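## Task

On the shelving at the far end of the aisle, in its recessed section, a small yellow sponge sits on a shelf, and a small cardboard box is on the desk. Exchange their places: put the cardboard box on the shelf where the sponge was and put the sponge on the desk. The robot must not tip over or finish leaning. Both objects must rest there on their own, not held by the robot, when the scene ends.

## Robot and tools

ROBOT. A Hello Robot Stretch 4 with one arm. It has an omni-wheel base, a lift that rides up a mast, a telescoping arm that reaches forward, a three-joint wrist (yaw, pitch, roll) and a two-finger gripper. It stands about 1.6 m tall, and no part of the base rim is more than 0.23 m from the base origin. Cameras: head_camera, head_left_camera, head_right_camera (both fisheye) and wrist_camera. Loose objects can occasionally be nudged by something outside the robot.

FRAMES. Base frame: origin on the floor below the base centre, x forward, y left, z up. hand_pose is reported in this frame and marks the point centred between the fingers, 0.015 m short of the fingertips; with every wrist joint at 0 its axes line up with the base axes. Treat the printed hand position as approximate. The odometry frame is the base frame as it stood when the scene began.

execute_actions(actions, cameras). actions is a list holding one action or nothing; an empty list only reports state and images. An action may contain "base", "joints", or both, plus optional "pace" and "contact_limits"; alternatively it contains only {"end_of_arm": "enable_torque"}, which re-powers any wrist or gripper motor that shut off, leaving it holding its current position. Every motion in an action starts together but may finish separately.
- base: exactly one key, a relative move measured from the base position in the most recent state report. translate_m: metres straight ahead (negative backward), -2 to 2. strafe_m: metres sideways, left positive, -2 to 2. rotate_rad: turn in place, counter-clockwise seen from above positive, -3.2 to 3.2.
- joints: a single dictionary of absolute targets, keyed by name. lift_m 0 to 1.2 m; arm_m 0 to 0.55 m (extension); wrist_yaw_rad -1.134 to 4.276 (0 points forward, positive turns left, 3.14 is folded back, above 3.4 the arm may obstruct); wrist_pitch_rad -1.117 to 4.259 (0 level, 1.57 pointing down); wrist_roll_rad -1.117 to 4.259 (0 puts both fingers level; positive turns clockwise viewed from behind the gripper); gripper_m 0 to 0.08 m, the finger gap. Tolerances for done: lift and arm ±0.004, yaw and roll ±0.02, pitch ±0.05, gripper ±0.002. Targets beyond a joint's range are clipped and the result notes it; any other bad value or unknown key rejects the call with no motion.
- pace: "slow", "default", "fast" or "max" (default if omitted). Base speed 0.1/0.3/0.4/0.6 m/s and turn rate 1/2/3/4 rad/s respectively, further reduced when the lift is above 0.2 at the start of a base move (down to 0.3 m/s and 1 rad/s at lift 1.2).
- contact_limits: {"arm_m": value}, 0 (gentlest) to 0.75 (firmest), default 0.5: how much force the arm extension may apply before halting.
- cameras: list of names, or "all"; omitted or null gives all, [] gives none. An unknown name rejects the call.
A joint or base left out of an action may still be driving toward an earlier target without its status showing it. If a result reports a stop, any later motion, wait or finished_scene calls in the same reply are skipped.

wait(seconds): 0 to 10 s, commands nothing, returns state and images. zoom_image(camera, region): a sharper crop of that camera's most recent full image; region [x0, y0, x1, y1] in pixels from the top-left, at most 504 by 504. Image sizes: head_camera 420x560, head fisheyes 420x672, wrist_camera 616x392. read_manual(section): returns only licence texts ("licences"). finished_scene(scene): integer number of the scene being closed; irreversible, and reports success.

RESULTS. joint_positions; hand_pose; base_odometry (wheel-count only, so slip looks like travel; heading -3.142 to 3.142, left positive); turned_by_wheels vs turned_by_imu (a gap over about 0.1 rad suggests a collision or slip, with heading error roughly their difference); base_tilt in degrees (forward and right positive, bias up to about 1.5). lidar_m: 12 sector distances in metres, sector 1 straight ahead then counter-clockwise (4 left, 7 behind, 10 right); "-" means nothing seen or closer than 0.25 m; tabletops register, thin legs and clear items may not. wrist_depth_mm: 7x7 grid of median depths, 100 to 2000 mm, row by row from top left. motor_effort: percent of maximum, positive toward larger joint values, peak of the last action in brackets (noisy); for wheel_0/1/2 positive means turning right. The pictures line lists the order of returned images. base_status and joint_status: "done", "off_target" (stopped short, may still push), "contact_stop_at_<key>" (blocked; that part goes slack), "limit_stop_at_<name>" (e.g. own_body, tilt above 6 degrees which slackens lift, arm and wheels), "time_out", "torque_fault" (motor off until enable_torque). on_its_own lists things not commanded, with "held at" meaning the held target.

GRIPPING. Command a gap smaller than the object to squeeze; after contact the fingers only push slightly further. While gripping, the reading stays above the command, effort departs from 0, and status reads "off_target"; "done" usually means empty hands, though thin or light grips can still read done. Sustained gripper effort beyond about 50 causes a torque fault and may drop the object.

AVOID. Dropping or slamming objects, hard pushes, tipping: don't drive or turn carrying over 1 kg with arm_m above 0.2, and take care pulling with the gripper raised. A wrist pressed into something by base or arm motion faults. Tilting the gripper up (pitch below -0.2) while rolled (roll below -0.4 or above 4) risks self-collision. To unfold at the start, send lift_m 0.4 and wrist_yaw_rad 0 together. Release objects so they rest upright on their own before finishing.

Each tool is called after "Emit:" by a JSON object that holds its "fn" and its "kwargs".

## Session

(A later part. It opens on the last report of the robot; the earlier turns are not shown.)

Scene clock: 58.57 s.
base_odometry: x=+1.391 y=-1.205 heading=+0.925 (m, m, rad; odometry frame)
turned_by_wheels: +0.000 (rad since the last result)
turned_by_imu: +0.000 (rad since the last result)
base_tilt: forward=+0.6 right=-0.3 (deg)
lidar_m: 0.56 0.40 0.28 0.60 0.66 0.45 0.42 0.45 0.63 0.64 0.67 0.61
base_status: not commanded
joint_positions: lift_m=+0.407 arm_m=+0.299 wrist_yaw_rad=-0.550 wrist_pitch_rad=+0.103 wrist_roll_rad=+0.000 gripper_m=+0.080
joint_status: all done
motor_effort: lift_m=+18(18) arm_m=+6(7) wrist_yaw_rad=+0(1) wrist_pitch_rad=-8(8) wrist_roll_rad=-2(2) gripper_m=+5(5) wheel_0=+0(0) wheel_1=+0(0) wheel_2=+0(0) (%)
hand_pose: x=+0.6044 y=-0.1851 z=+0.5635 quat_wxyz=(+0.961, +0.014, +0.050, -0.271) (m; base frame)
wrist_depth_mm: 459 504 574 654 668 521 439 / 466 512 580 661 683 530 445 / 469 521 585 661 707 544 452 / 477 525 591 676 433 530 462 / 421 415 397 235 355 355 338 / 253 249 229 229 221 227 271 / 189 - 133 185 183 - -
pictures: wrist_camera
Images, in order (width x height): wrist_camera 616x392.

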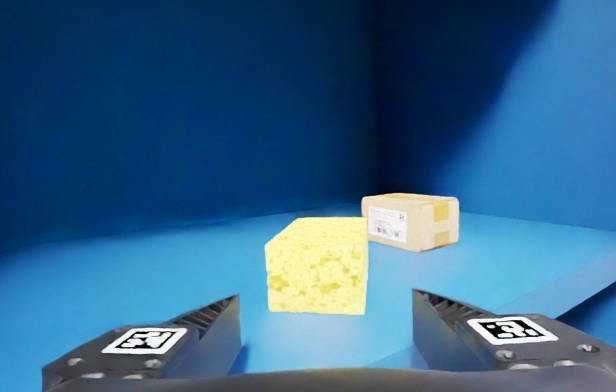

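Advance 0.11 along the direction.

Emit:
{"fn": "execute_actions", "kwargs": {"actions": [{"base":{"strafe_m":-0.027},"joints":{"arm_m":0.348}}], "cameras": []}}

Emit:
{"fn": "execute_actions", "kwargs": {"actions": [{"base":{"strafe_m":-0.03},"joints":{"arm_m":0.395}}], "cameras": []}}

Emit:
{"fn": "execute_actions", "kwargs": {"actions": [{"joints":{"gripper_m":0.03}}], "cameras": []}}

Emit:
{"fn": "execute_actions", "kwargs": {"actions": [{"joints":{"lift_m":0.45}}], "cameras": ["wrist_camera"]}}

Emit:
{"fn": "execute_actions", "kwargs": {"actions": [{"base":{"translate_m":-0.15},"joints":{"arm_m":0,"wrist_yaw_rad":0}}], "cameras": []}}

Emit:
{"fn": "execute_actions", "kwargs": {"actions": [{"base":{"strafe_m":-0.2}}], "cameras": []}}

Emit:
{"fn": "execute_actions", "kwargs": {"actions": [{"base":{"rotate_rad":1.558}}], "cameras": []}}

Emit:
{"fn": "execute_actions", "kwargs": {"actions": [{"base":{"translate_m":0.75}}], "cameras": ["head_camera"]}}

Scene clock: 59.87 s.
base_odometry: x=+1.412 y=-1.222 heading=+0.925 (m, m, rad; odometry frame)
turned_by_wheels: +0.000 (rad since the last result)
turned_by_imu: +0.000 (rad since the last result)
base_tilt: forward=+0.6 right=-0.3 (deg)
lidar_m: 0.57 0.42 0.31 0.55 0.66 0.43 0.42 0.46 0.64 0.61 0.66 0.61
base_status: done
joint_positions: lift_m=+0.407 arm_m=+0.347 wrist_yaw_rad=-0.550 wrist_pitch_rad=+0.103 wrist_roll_rad=+0.000 gripper_m=+0.080
joint_status: all done
motor_effort: lift_m=+18(18) arm_m=+6(9) wrist_yaw_rad=+0(0) wrist_pitch_rad=-7(8) wrist_roll_rad=-1(2) gripper_m=+6(4) wheel_0=-2(3) wheel_1=+1(7) wheel_2=+0(1) (%)
hand_pose: x=+0.6525 y=-0.1851 z=+0.5635 quat_wxyz=(+0.961, +0.014, +0.050, -0.271) (m; base frame)
wrist_depth_mm: 424 466 525 591 640 492 418 / 427 469 535 603 647 504 424 / 433 477 535 609 668 512 427 / 439 484 544 609 621 504 439 / 421 410 397 211 319 315 338 / 251 249 183 176 173 224 234 / 189 - 134 176 173 - -
pictures: none
No camera images: the call's "cameras" was empty. Leave "cameras" out to get every camera's image.

Scene clock: 60.83 s.
base_odometry: x=+1.436 y=-1.240 heading=+0.925 (m, m, rad; odometry frame)
turned_by_wheels: +0.000 (rad since the last result)
turned_by_imu: +0.000 (rad since the last result)
base_tilt: forward=+0.6 right=-0.1 (deg)
lidar_m: 0.56 0.45 0.34 0.51 0.64 0.47 0.44 0.47 0.62 0.57 0.61 0.59
base_status: done
joint_positions: lift_m=+0.407 arm_m=+0.394 wrist_yaw_rad=-0.550 wrist_pitch_rad=+0.103 wrist_roll_rad=+0.000 gripper_m=+0.080
joint_status: all done
motor_effort: lift_m=+18(18) arm_m=+7(5) wrist_yaw_rad=-1(0) wrist_pitch_rad=-10(9) wrist_roll_rad=-2(1) gripper_m=+6(6) wheel_0=-2(12) wheel_1=+1(7) wheel_2=+0(0) (%)
hand_pose: x=+0.6994 y=-0.1851 z=+0.5635 quat_wxyz=(+0.961, +0.014, +0.050, -0.271) (m; base frame)
wrist_depth_mm: 384 424 477 549 591 459 392 / 389 430 480 549 603 469 397 / 399 436 488 559 615 477 404 / 399 442 492 569 609 473 407 / 389 410 397 214 278 259 338 / 250 249 147 132 140 223 234 / 189 - 123 120 115 - -
pictures: none
No camera images: the call's "cameras" was empty. Leave "cameras" out to get every camera's image.

Scene clock: 61.83 s.
base_odometry: x=+1.436 y=-1.240 heading=+0.925 (m, m, rad; odometry frame)
turned_by_wheels: +0.000 (rad since the last result)
turned_by_imu: +0.000 (rad since the last result)
base_tilt: forward=+0.7 right=-0.2 (deg)
lidar_m: 0.57 0.47 0.34 0.54 0.66 0.47 0.43 0.45 0.58 0.58 0.64 0.60
base_status: not commanded
joint_positions: lift_m=+0.407 arm_m=+0.394 wrist_yaw_rad=-0.550 wrist_pitch_rad=+0.103 wrist_roll_rad=+0.000 gripper_m=+0.059
joint_status: gripper_m off_target (ended at +0.059, target +0.030)
on_its_own: gripper_m is held at +0.053, not at your +0.030, by its contact guard: the fingers met something
motor_effort: lift_m=+18(18) arm_m=+6(7) wrist_yaw_rad=+0(1) wrist_pitch_rad=-9(7) wrist_roll_rad=-1(0) gripper_m=-35(43) wheel_0=-2(1) wheel_1=+1(1) wheel_2=+0(0) (%)
hand_pose: x=+0.6994 y=-0.1851 z=+0.5635 quat_wxyz=(+0.961, +0.014, +0.050, -0.271) (m; base frame)
wrist_depth_mm: 384 424 484 549 591 462 389 / 392 427 484 559 603 473 397 / 394 436 492 559 615 480 404 / 402 439 496 564 603 469 410 / 389 407 402 211 281 260 336 / 250 248 158 132 129 228 219 / 188 - 114 122 121 - -
pictures: none
No camera images: the call's "cameras" was empty. Leave "cameras" out to get every camera's image.

Scene clock: 62.87 s.
base_odometry: x=+1.436 y=-1.240 heading=+0.925 (m, m, rad; odometry frame)
turned_by_wheels: +0.000 (rad since the last result)
turned_by_imu: +0.000 (rad since the last result)
base_tilt: forward=+0.7 right=-0.3 (deg)
lidar_m: 0.56 0.48 0.33 0.55 0.65 0.46 0.44 0.47 0.62 0.55 0.61 0.60
base_status: not commanded
joint_positions: lift_m=+0.450 arm_m=+0.394 wrist_yaw_rad=-0.550 wrist_pitch_rad=+0.103 wrist_roll_rad=+0.000 gripper_m=+0.059
joint_status: all done
on_its_own: gripper_m is held at +0.053, not at your +0.030, by its contact guard: the fingers met something
motor_effort: lift_m=+23(24) arm_m=+6(6) wrist_yaw_rad=+0(1) wrist_pitch_rad=-8(8) wrist_roll_rad=+0(2) gripper_m=-36(37) wheel_0=-2(1) wheel_1=+1(1) wheel_2=+0(0) (%)
hand_pose: x=+0.6994 y=-0.1851 z=+0.6061 quat_wxyz=(+0.961, +0.014, +0.050, -0.271) (m; base frame)
wrist_depth_mm: 384 427 480 549 597 466 392 / 389 430 484 554 603 473 397 / 392 436 488 559 609 480 402 / 397 436 496 569 615 492 413 / 402 445 492 211 336 459 407 / 357 357 158 132 129 255 312 / 267 - 114 122 121 - -
pictures: wrist_camera
Images, in order (width x height): wrist_camera 616x392.

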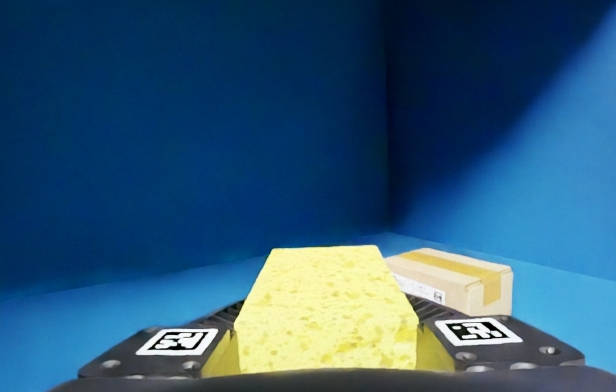

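Scene clock: 65.13 s.
base_odometry: x=+1.346 y=-1.360 heading=+0.925 (m, m, rad; odometry frame)
turned_by_wheels: +0.000 (rad since the last result)
turned_by_imu: -0.001 (rad since the last result)
base_tilt: forward=+0.6 right=-0.2 (deg)
lidar_m: 0.72 0.48 0.42 1.17 0.45 0.28 0.27 0.30 0.43 0.57 0.62 0.75
base_status: done
joint_positions: lift_m=+0.450 arm_m=+0.003 wrist_yaw_rad=+0.000 wrist_pitch_rad=+0.103 wrist_roll_rad=+0.000 gripper_m=+0.059
joint_status: all done
joint sent to its limit — the command would take arm_m past its lower limit, so that joint was sent only as far as its limit.
on_its_own: gripper_m is held at +0.053, not at your +0.030, by its contact guard: the fingers met something
motor_effort: lift_m=+23(23) arm_m=-7(6) wrist_yaw_rad=+1(4) wrist_pitch_rad=-7(9) wrist_roll_rad=-2(0) gripper_m=-36(37) wheel_0=+0(3) wheel_1=-1(5) wheel_2=-1(8) (%)
hand_pose: x=+0.3851 y=-0.0874 z=+0.6061 quat_wxyz=(+0.999, +0.000, +0.052, +0.000) (m; base frame)
wrist_depth_mm: 530 676 788 788 842 820 661 / 525 723 946 946 946 917 668 / 530 723 976 960 976 946 661 / 535 715 991 976 976 878 676 / 539 585 574 211 585 564 544 / 544 654 158 132 129 866 699 / 559 - 115 122 121 - -
pictures: none
No camera images: the call's "cameras" was empty. Leave "cameras" out to get every camera's image.

Scene clock: 67.07 s.
base_odometry: x=+1.506 y=-1.480 heading=+0.925 (m, m, rad; odometry frame)
turned_by_wheels: +0.000 (rad since the last result)
turned_by_imu: +0.001 (rad since the last result)
base_tilt: forward=+0.7 right=-0.2 (deg)
lidar_m: 0.72 0.74 0.60 1.15 0.40 0.31 0.28 0.30 0.39 0.36 0.42 0.54
base_status: done
joint_positions: lift_m=+0.450 arm_m=+0.003 wrist_yaw_rad=+0.000 wrist_pitch_rad=+0.103 wrist_roll_rad=+0.000 gripper_m=+0.059
joint_status: not commanded
on_its_own: gripper_m is held at +0.053, not at your +0.030, by its contact guard: the fingers met something
motor_effort: lift_m=+23(23) arm_m=-7(7) wrist_yaw_rad=+1(1) wrist_pitch_rad=-8(8) wrist_roll_rad=-1(2) gripper_m=-38(35) wheel_0=+0(7) wheel_1=+1(5) wheel_2=+0(1) (%)
hand_pose: x=+0.3851 y=-0.0874 z=+0.6061 quat_wxyz=(+0.999, +0.000, +0.052, +0.000) (m; base frame)
wrist_depth_mm: 699 759 798 788 820 544 455 / 778 946 931 946 931 559 462 / 778 991 960 960 960 569 473 / 759 976 991 960 976 580 477 / 621 597 585 211 585 535 480 / 750 842 158 132 130 535 473 / 627 - 115 122 121 - -
pictures: none
No camera images: the call's "cameras" was empty. Leave "cameras" out to get every camera's image.

Scene clock: 69.10 s.
base_odometry: x=+1.506 y=-1.480 heading=+2.483 (m, m, rad; odometry frame)
turned_by_wheels: +1.558 (rad since the last result)
turned_by_imu: +1.575 (rad since the last result)
base_tilt: forward=+0.7 right=-0.2 (deg)
lidar_m: 1.18 0.40 0.31 0.27 0.31 0.39 0.37 0.41 0.56 0.72 0.71 0.59
base_status: done
joint_positions: lift_m=+0.450 arm_m=+0.003 wrist_yaw_rad=+0.000 wrist_pitch_rad=+0.103 wrist_roll_rad=+0.000 gripper_m=+0.059
joint_status: not commanded
on_its_own: gripper_m is held at +0.053, not at your +0.030, by its contact guard: the fingers met something
motor_effort: lift_m=+22(23) arm_m=-7(7) wrist_yaw_rad=+0(0) wrist_pitch_rad=-9(7) wrist_roll_rad=-1(1) gripper_m=-37(37) wheel_0=+0(6) wheel_1=+0(4) wheel_2=-1(7) (%)
hand_pose: x=+0.3851 y=-0.0874 z=+0.6062 quat_wxyz=(+0.999, +0.000, +0.052, +0.000) (m; base frame)
wrist_depth_mm: 715 854 - - 1008 866 307 / 917 1182 - - 1160 1138 306 / 569 831 - - 1182 1160 309 / 569 809 - - 1182 1138 314 / 559 1078 - 211 1205 554 317 / 778 891 159 132 130 427 315 / 676 - 114 122 121 - -
pictures: none
No camera images: the call's "cameras" was empty. Leave "cameras" out to get every camera's image.

Scene clock: 73.07 s.
base_odometry: x=+0.913 y=-1.021 heading=+2.483 (m, m, rad; odometry frame)
turned_by_wheels: +0.000 (rad since the last result)
turned_by_imu: -0.001 (rad since the last result)
base_tilt: forward=+0.6 right=-0.2 (deg)
lidar_m: 2.76 0.40 0.29 0.27 0.30 0.45 1.13 1.18 0.27 0.27 0.28 0.40
base_status: done
joint_positions: lift_m=+0.450 arm_m=+0.003 wrist_yaw_rad=+0.000 wrist_pitch_rad=+0.103 wrist_roll_rad=+0.000 gripper_m=+0.059
joint_status: not commanded
on_its_own: gripper_m is held at +0.053, not at your +0.030, by its contact guard: the fingers met something
motor_effort: lift_m=+21(22) arm_m=-7(7) wrist_yaw_rad=+1(1) wrist_pitch_rad=-9(9) wrist_roll_rad=-1(1) gripper_m=-36(39) wheel_0=+1(0) wheel_1=+1(3) wheel_2=+2(9) (%)
hand_pose: x=+0.3851 y=-0.0874 z=+0.6062 quat_wxyz=(+0.999, +0.000, +0.052, +0.000) (m; base frame)
wrist_depth_mm: - - - - - 433 402 / - - - - - 449 407 / - - - - - - 413 / - - - - - - 421 / - - - 211 - 469 424 / 1618 1661 158 132 129 433 336 / 1138 - 115 122 121 - -
pictures: head_camera
Images, in order (width x height): head_camera 420x560.

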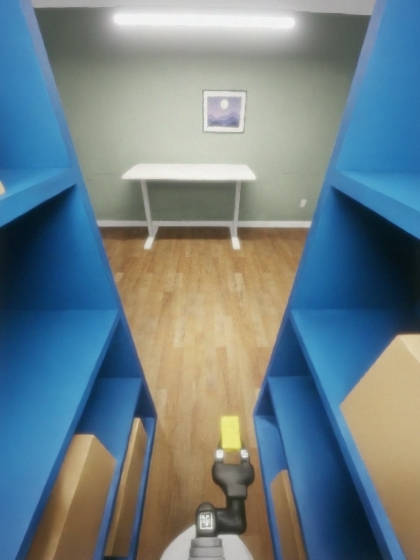

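Emit:
{"fn": "execute_actions", "kwargs": {"actions": [{"base":{"translate_m":2.0},"joints":{"lift_m":0.88},"pace":"fast"}], "cameras": []}}

Emit:
{"fn": "execute_actions", "kwargs": {"actions": [{"base":{"translate_m":0.3},"joints":{"arm_m":0.33}}], "cameras": []}}

Emit:
{"fn": "execute_actions", "kwargs": {"actions": [{"joints":{"lift_m":0.826}}], "cameras": []}}

Emit:
{"fn": "execute_actions", "kwargs": {"actions": [{"joints":{"gripper_m":0.08}}], "cameras": []}}

Emit:
{"fn": "execute_actions", "kwargs": {"actions": [{"joints":{"arm_m":0.13}}], "cameras": ["head_camera"]}}

Scene clock: 79.57 s.
base_odometry: x=-0.669 y=+0.203 heading=+2.483 (m, m, rad; odometry frame)
turned_by_wheels: +0.000 (rad since the last result)
turned_by_imu: -0.001 (rad since the last result)
base_tilt: forward=+0.5 right=-0.1 (deg)
lidar_m: 0.74 0.80 1.11 1.81 1.91 1.33 1.33 1.37 1.96 1.81 1.92 0.80
base_status: done
joint_positions: lift_m=+0.880 arm_m=+0.003 wrist_yaw_rad=+0.000 wrist_pitch_rad=+0.103 wrist_roll_rad=+0.000 gripper_m=+0.059
joint_status: all done
on_its_own: gripper_m is held at +0.053, not at your +0.030, by its contact guard: the fingers met something
motor_effort: lift_m=+22(23) arm_m=-6(7) wrist_yaw_rad=+1(0) wrist_pitch_rad=-7(10) wrist_roll_rad=-1(2) gripper_m=-37(37) wheel_0=-1(9) wheel_1=+0(7) wheel_2=-1(11) (%)
hand_pose: x=+0.3851 y=-0.0874 z=+1.0361 quat_wxyz=(+0.999, +0.000, +0.052, +0.000) (m; base frame)
wrist_depth_mm: 1336 1308 1281 1281 1255 1281 1281 / 1336 1308 1255 1281 1308 1281 1308 / 1366 1336 1308 1336 1336 1336 1308 / 1366 1336 1366 1366 1366 1397 1336 / 676 661 640 210 640 621 661 / 1430 1430 158 132 129 904 1366 / 1499 - 114 122 121 - -
pictures: none
No camera images: the call's "cameras" was empty. Leave "cameras" out to get every camera's image.

Scene clock: 82.03 s.
base_odometry: x=-0.906 y=+0.387 heading=+2.483 (m, m, rad; odometry frame)
turned_by_wheels: +0.000 (rad since the last result)
turned_by_imu: -0.001 (rad since the last result)
base_tilt: forward=+0.6 right=-0.3 (deg)
lidar_m: 0.48 0.46 0.69 1.82 1.91 1.64 1.64 1.62 1.93 1.84 0.69 0.48
base_status: done
joint_positions: lift_m=+0.880 arm_m=+0.329 wrist_yaw_rad=+0.000 wrist_pitch_rad=+0.103 wrist_roll_rad=+0.000 gripper_m=+0.059
joint_status: all done
on_its_own: gripper_m is held at +0.053, not at your +0.030, by its contact guard: the fingers met something
motor_effort: lift_m=+22(22) arm_m=+6(8) wrist_yaw_rad=-1(2) wrist_pitch_rad=-10(8) wrist_roll_rad=-2(1) gripper_m=-39(39) wheel_0=+0(1) wheel_1=+0(2) wheel_2=+0(7) (%)
hand_pose: x=+0.7113 y=-0.0874 z=+1.0362 quat_wxyz=(+0.999, +0.000, +0.052, +0.000) (m; base frame)
wrist_depth_mm: 699 699 691 668 676 676 691 / 715 715 699 699 691 699 691 / 723 715 715 715 715 707 699 / 741 732 732 723 723 715 732 / 661 640 615 211 559 535 521 / 392 389 158 132 129 353 338 / 293 - 114 122 121 - -
pictures: none
No camera images: the call's "cameras" was empty. Leave "cameras" out to get every camera's image.

Scene clock: 83.17 s.
base_odometry: x=-0.906 y=+0.387 heading=+2.483 (m, m, rad; odometry frame)
turned_by_wheels: +0.000 (rad since the last result)
turned_by_imu: +0.000 (rad since the last result)
base_tilt: forward=+0.6 right=-0.1 (deg)
lidar_m: 0.47 0.47 0.67 1.79 1.90 1.64 1.63 1.68 1.90 1.82 0.69 0.50
base_status: not commanded
joint_positions: lift_m=+0.826 arm_m=+0.329 wrist_yaw_rad=+0.000 wrist_pitch_rad=+0.103 wrist_roll_rad=+0.000 gripper_m=+0.059
joint_status: all done
on_its_own: gripper_m is held at +0.053, not at your +0.030, by its contact guard: the fingers met something
motor_effort: lift_m=+18(12) arm_m=+6(6) wrist_yaw_rad=+0(0) wrist_pitch_rad=-8(7) wrist_roll_rad=+0(1) gripper_m=-36(36) wheel_0=+0(0) wheel_1=+0(0) wheel_2=+0(1) (%)
hand_pose: x=+0.7113 y=-0.0874 z=+0.9825 quat_wxyz=(+0.999, +0.000, +0.052, +0.000) (m; base frame)
wrist_depth_mm: 699 691 683 691 683 676 676 / 723 715 715 699 699 699 691 / 723 723 715 707 707 707 699 / 741 732 723 715 715 715 707 / 430 418 407 211 368 353 342 / 256 254 159 133 130 231 223 / 192 - 115 122 121 - -
pictures: none
No camera images: the call's "cameras" was empty. Leave "cameras" out to get every camera's image.

Scene clock: 84.10 s.
base_odometry: x=-0.906 y=+0.387 heading=+2.483 (m, m, rad; odometry frame)
turned_by_wheels: +0.000 (rad since the last result)
turned_by_imu: +0.000 (rad since the last result)
base_tilt: forward=+0.6 right=-0.2 (deg)
lidar_m: 0.47 0.47 0.67 1.80 1.90 1.67 1.60 1.69 1.91 1.83 0.68 0.52
base_status: not commanded
joint_positions: lift_m=+0.826 arm_m=+0.329 wrist_yaw_rad=+0.000 wrist_pitch_rad=+0.103 wrist_roll_rad=+0.000 gripper_m=+0.080
joint_status: all done
motor_effort: lift_m=+18(18) arm_m=+6(7) wrist_yaw_rad=+0(1) wrist_pitch_rad=-8(8) wrist_roll_rad=-1(1) gripper_m=+5(32) wheel_0=-1(0) wheel_1=+0(0) wheel_2=+0(1) (%)
hand_pose: x=+0.7113 y=-0.0874 z=+0.9825 quat_wxyz=(+0.999, +0.000, +0.052, +0.000) (m; base frame)
wrist_depth_mm: 699 691 699 691 683 676 676 / 715 707 707 699 691 691 691 / 723 723 723 715 715 699 699 / 741 732 723 723 715 715 707 / 433 421 407 219 370 357 338 / 257 255 154 138 144 225 237 / 193 - 122 122 121 - -
pictures: none
No camera images: the call's "cameras" was empty. Leave "cameras" out to get every camera's image.

Scene clock: 85.80 s.
base_odometry: x=-0.906 y=+0.387 heading=+2.483 (m, m, rad; odometry frame)
turned_by_wheels: +0.000 (rad since the last result)
turned_by_imu: -0.001 (rad since the last result)
base_tilt: forward=+0.7 right=-0.1 (deg)
lidar_m: 0.46 0.48 0.69 1.80 1.91 1.63 1.62 1.69 1.91 1.83 0.70 0.52
base_status: not commanded
joint_positions: lift_m=+0.826 arm_m=+0.131 wrist_yaw_rad=+0.000 wrist_pitch_rad=+0.103 wrist_roll_rad=+0.000 gripper_m=+0.080
joint_status: all done
motor_effort: lift_m=+18(18) arm_m=-7(8) wrist_yaw_rad=+1(0) wrist_pitch_rad=-8(10) wrist_roll_rad=-1(1) gripper_m=+7(6) wheel_0=+0(0) wheel_1=+0(0) wheel_2=-1(0) (%)
hand_pose: x=+0.5136 y=-0.0874 z=+0.9825 quat_wxyz=(+0.999, +0.000, +0.052, +0.000) (m; base frame)
wrist_depth_mm: 891 891 878 866 854 866 854 / 917 904 891 891 878 891 891 / 931 931 917 917 891 904 891 / 931 931 917 917 866 778 904 / 436 424 413 320 379 359 343 / 259 258 236 248 229 229 241 / 195 - 134 190 178 - -
pictures: head_camera
Images, in order (width x height): head_camera 420x560.

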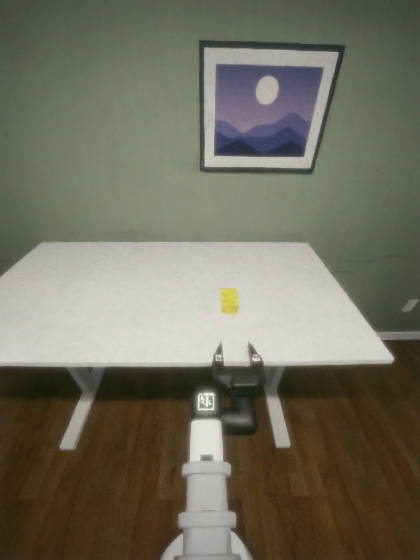

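Emit:
{"fn": "finished_scene", "kwargs": {"scene": 2}}

The scene is finished: the task was done.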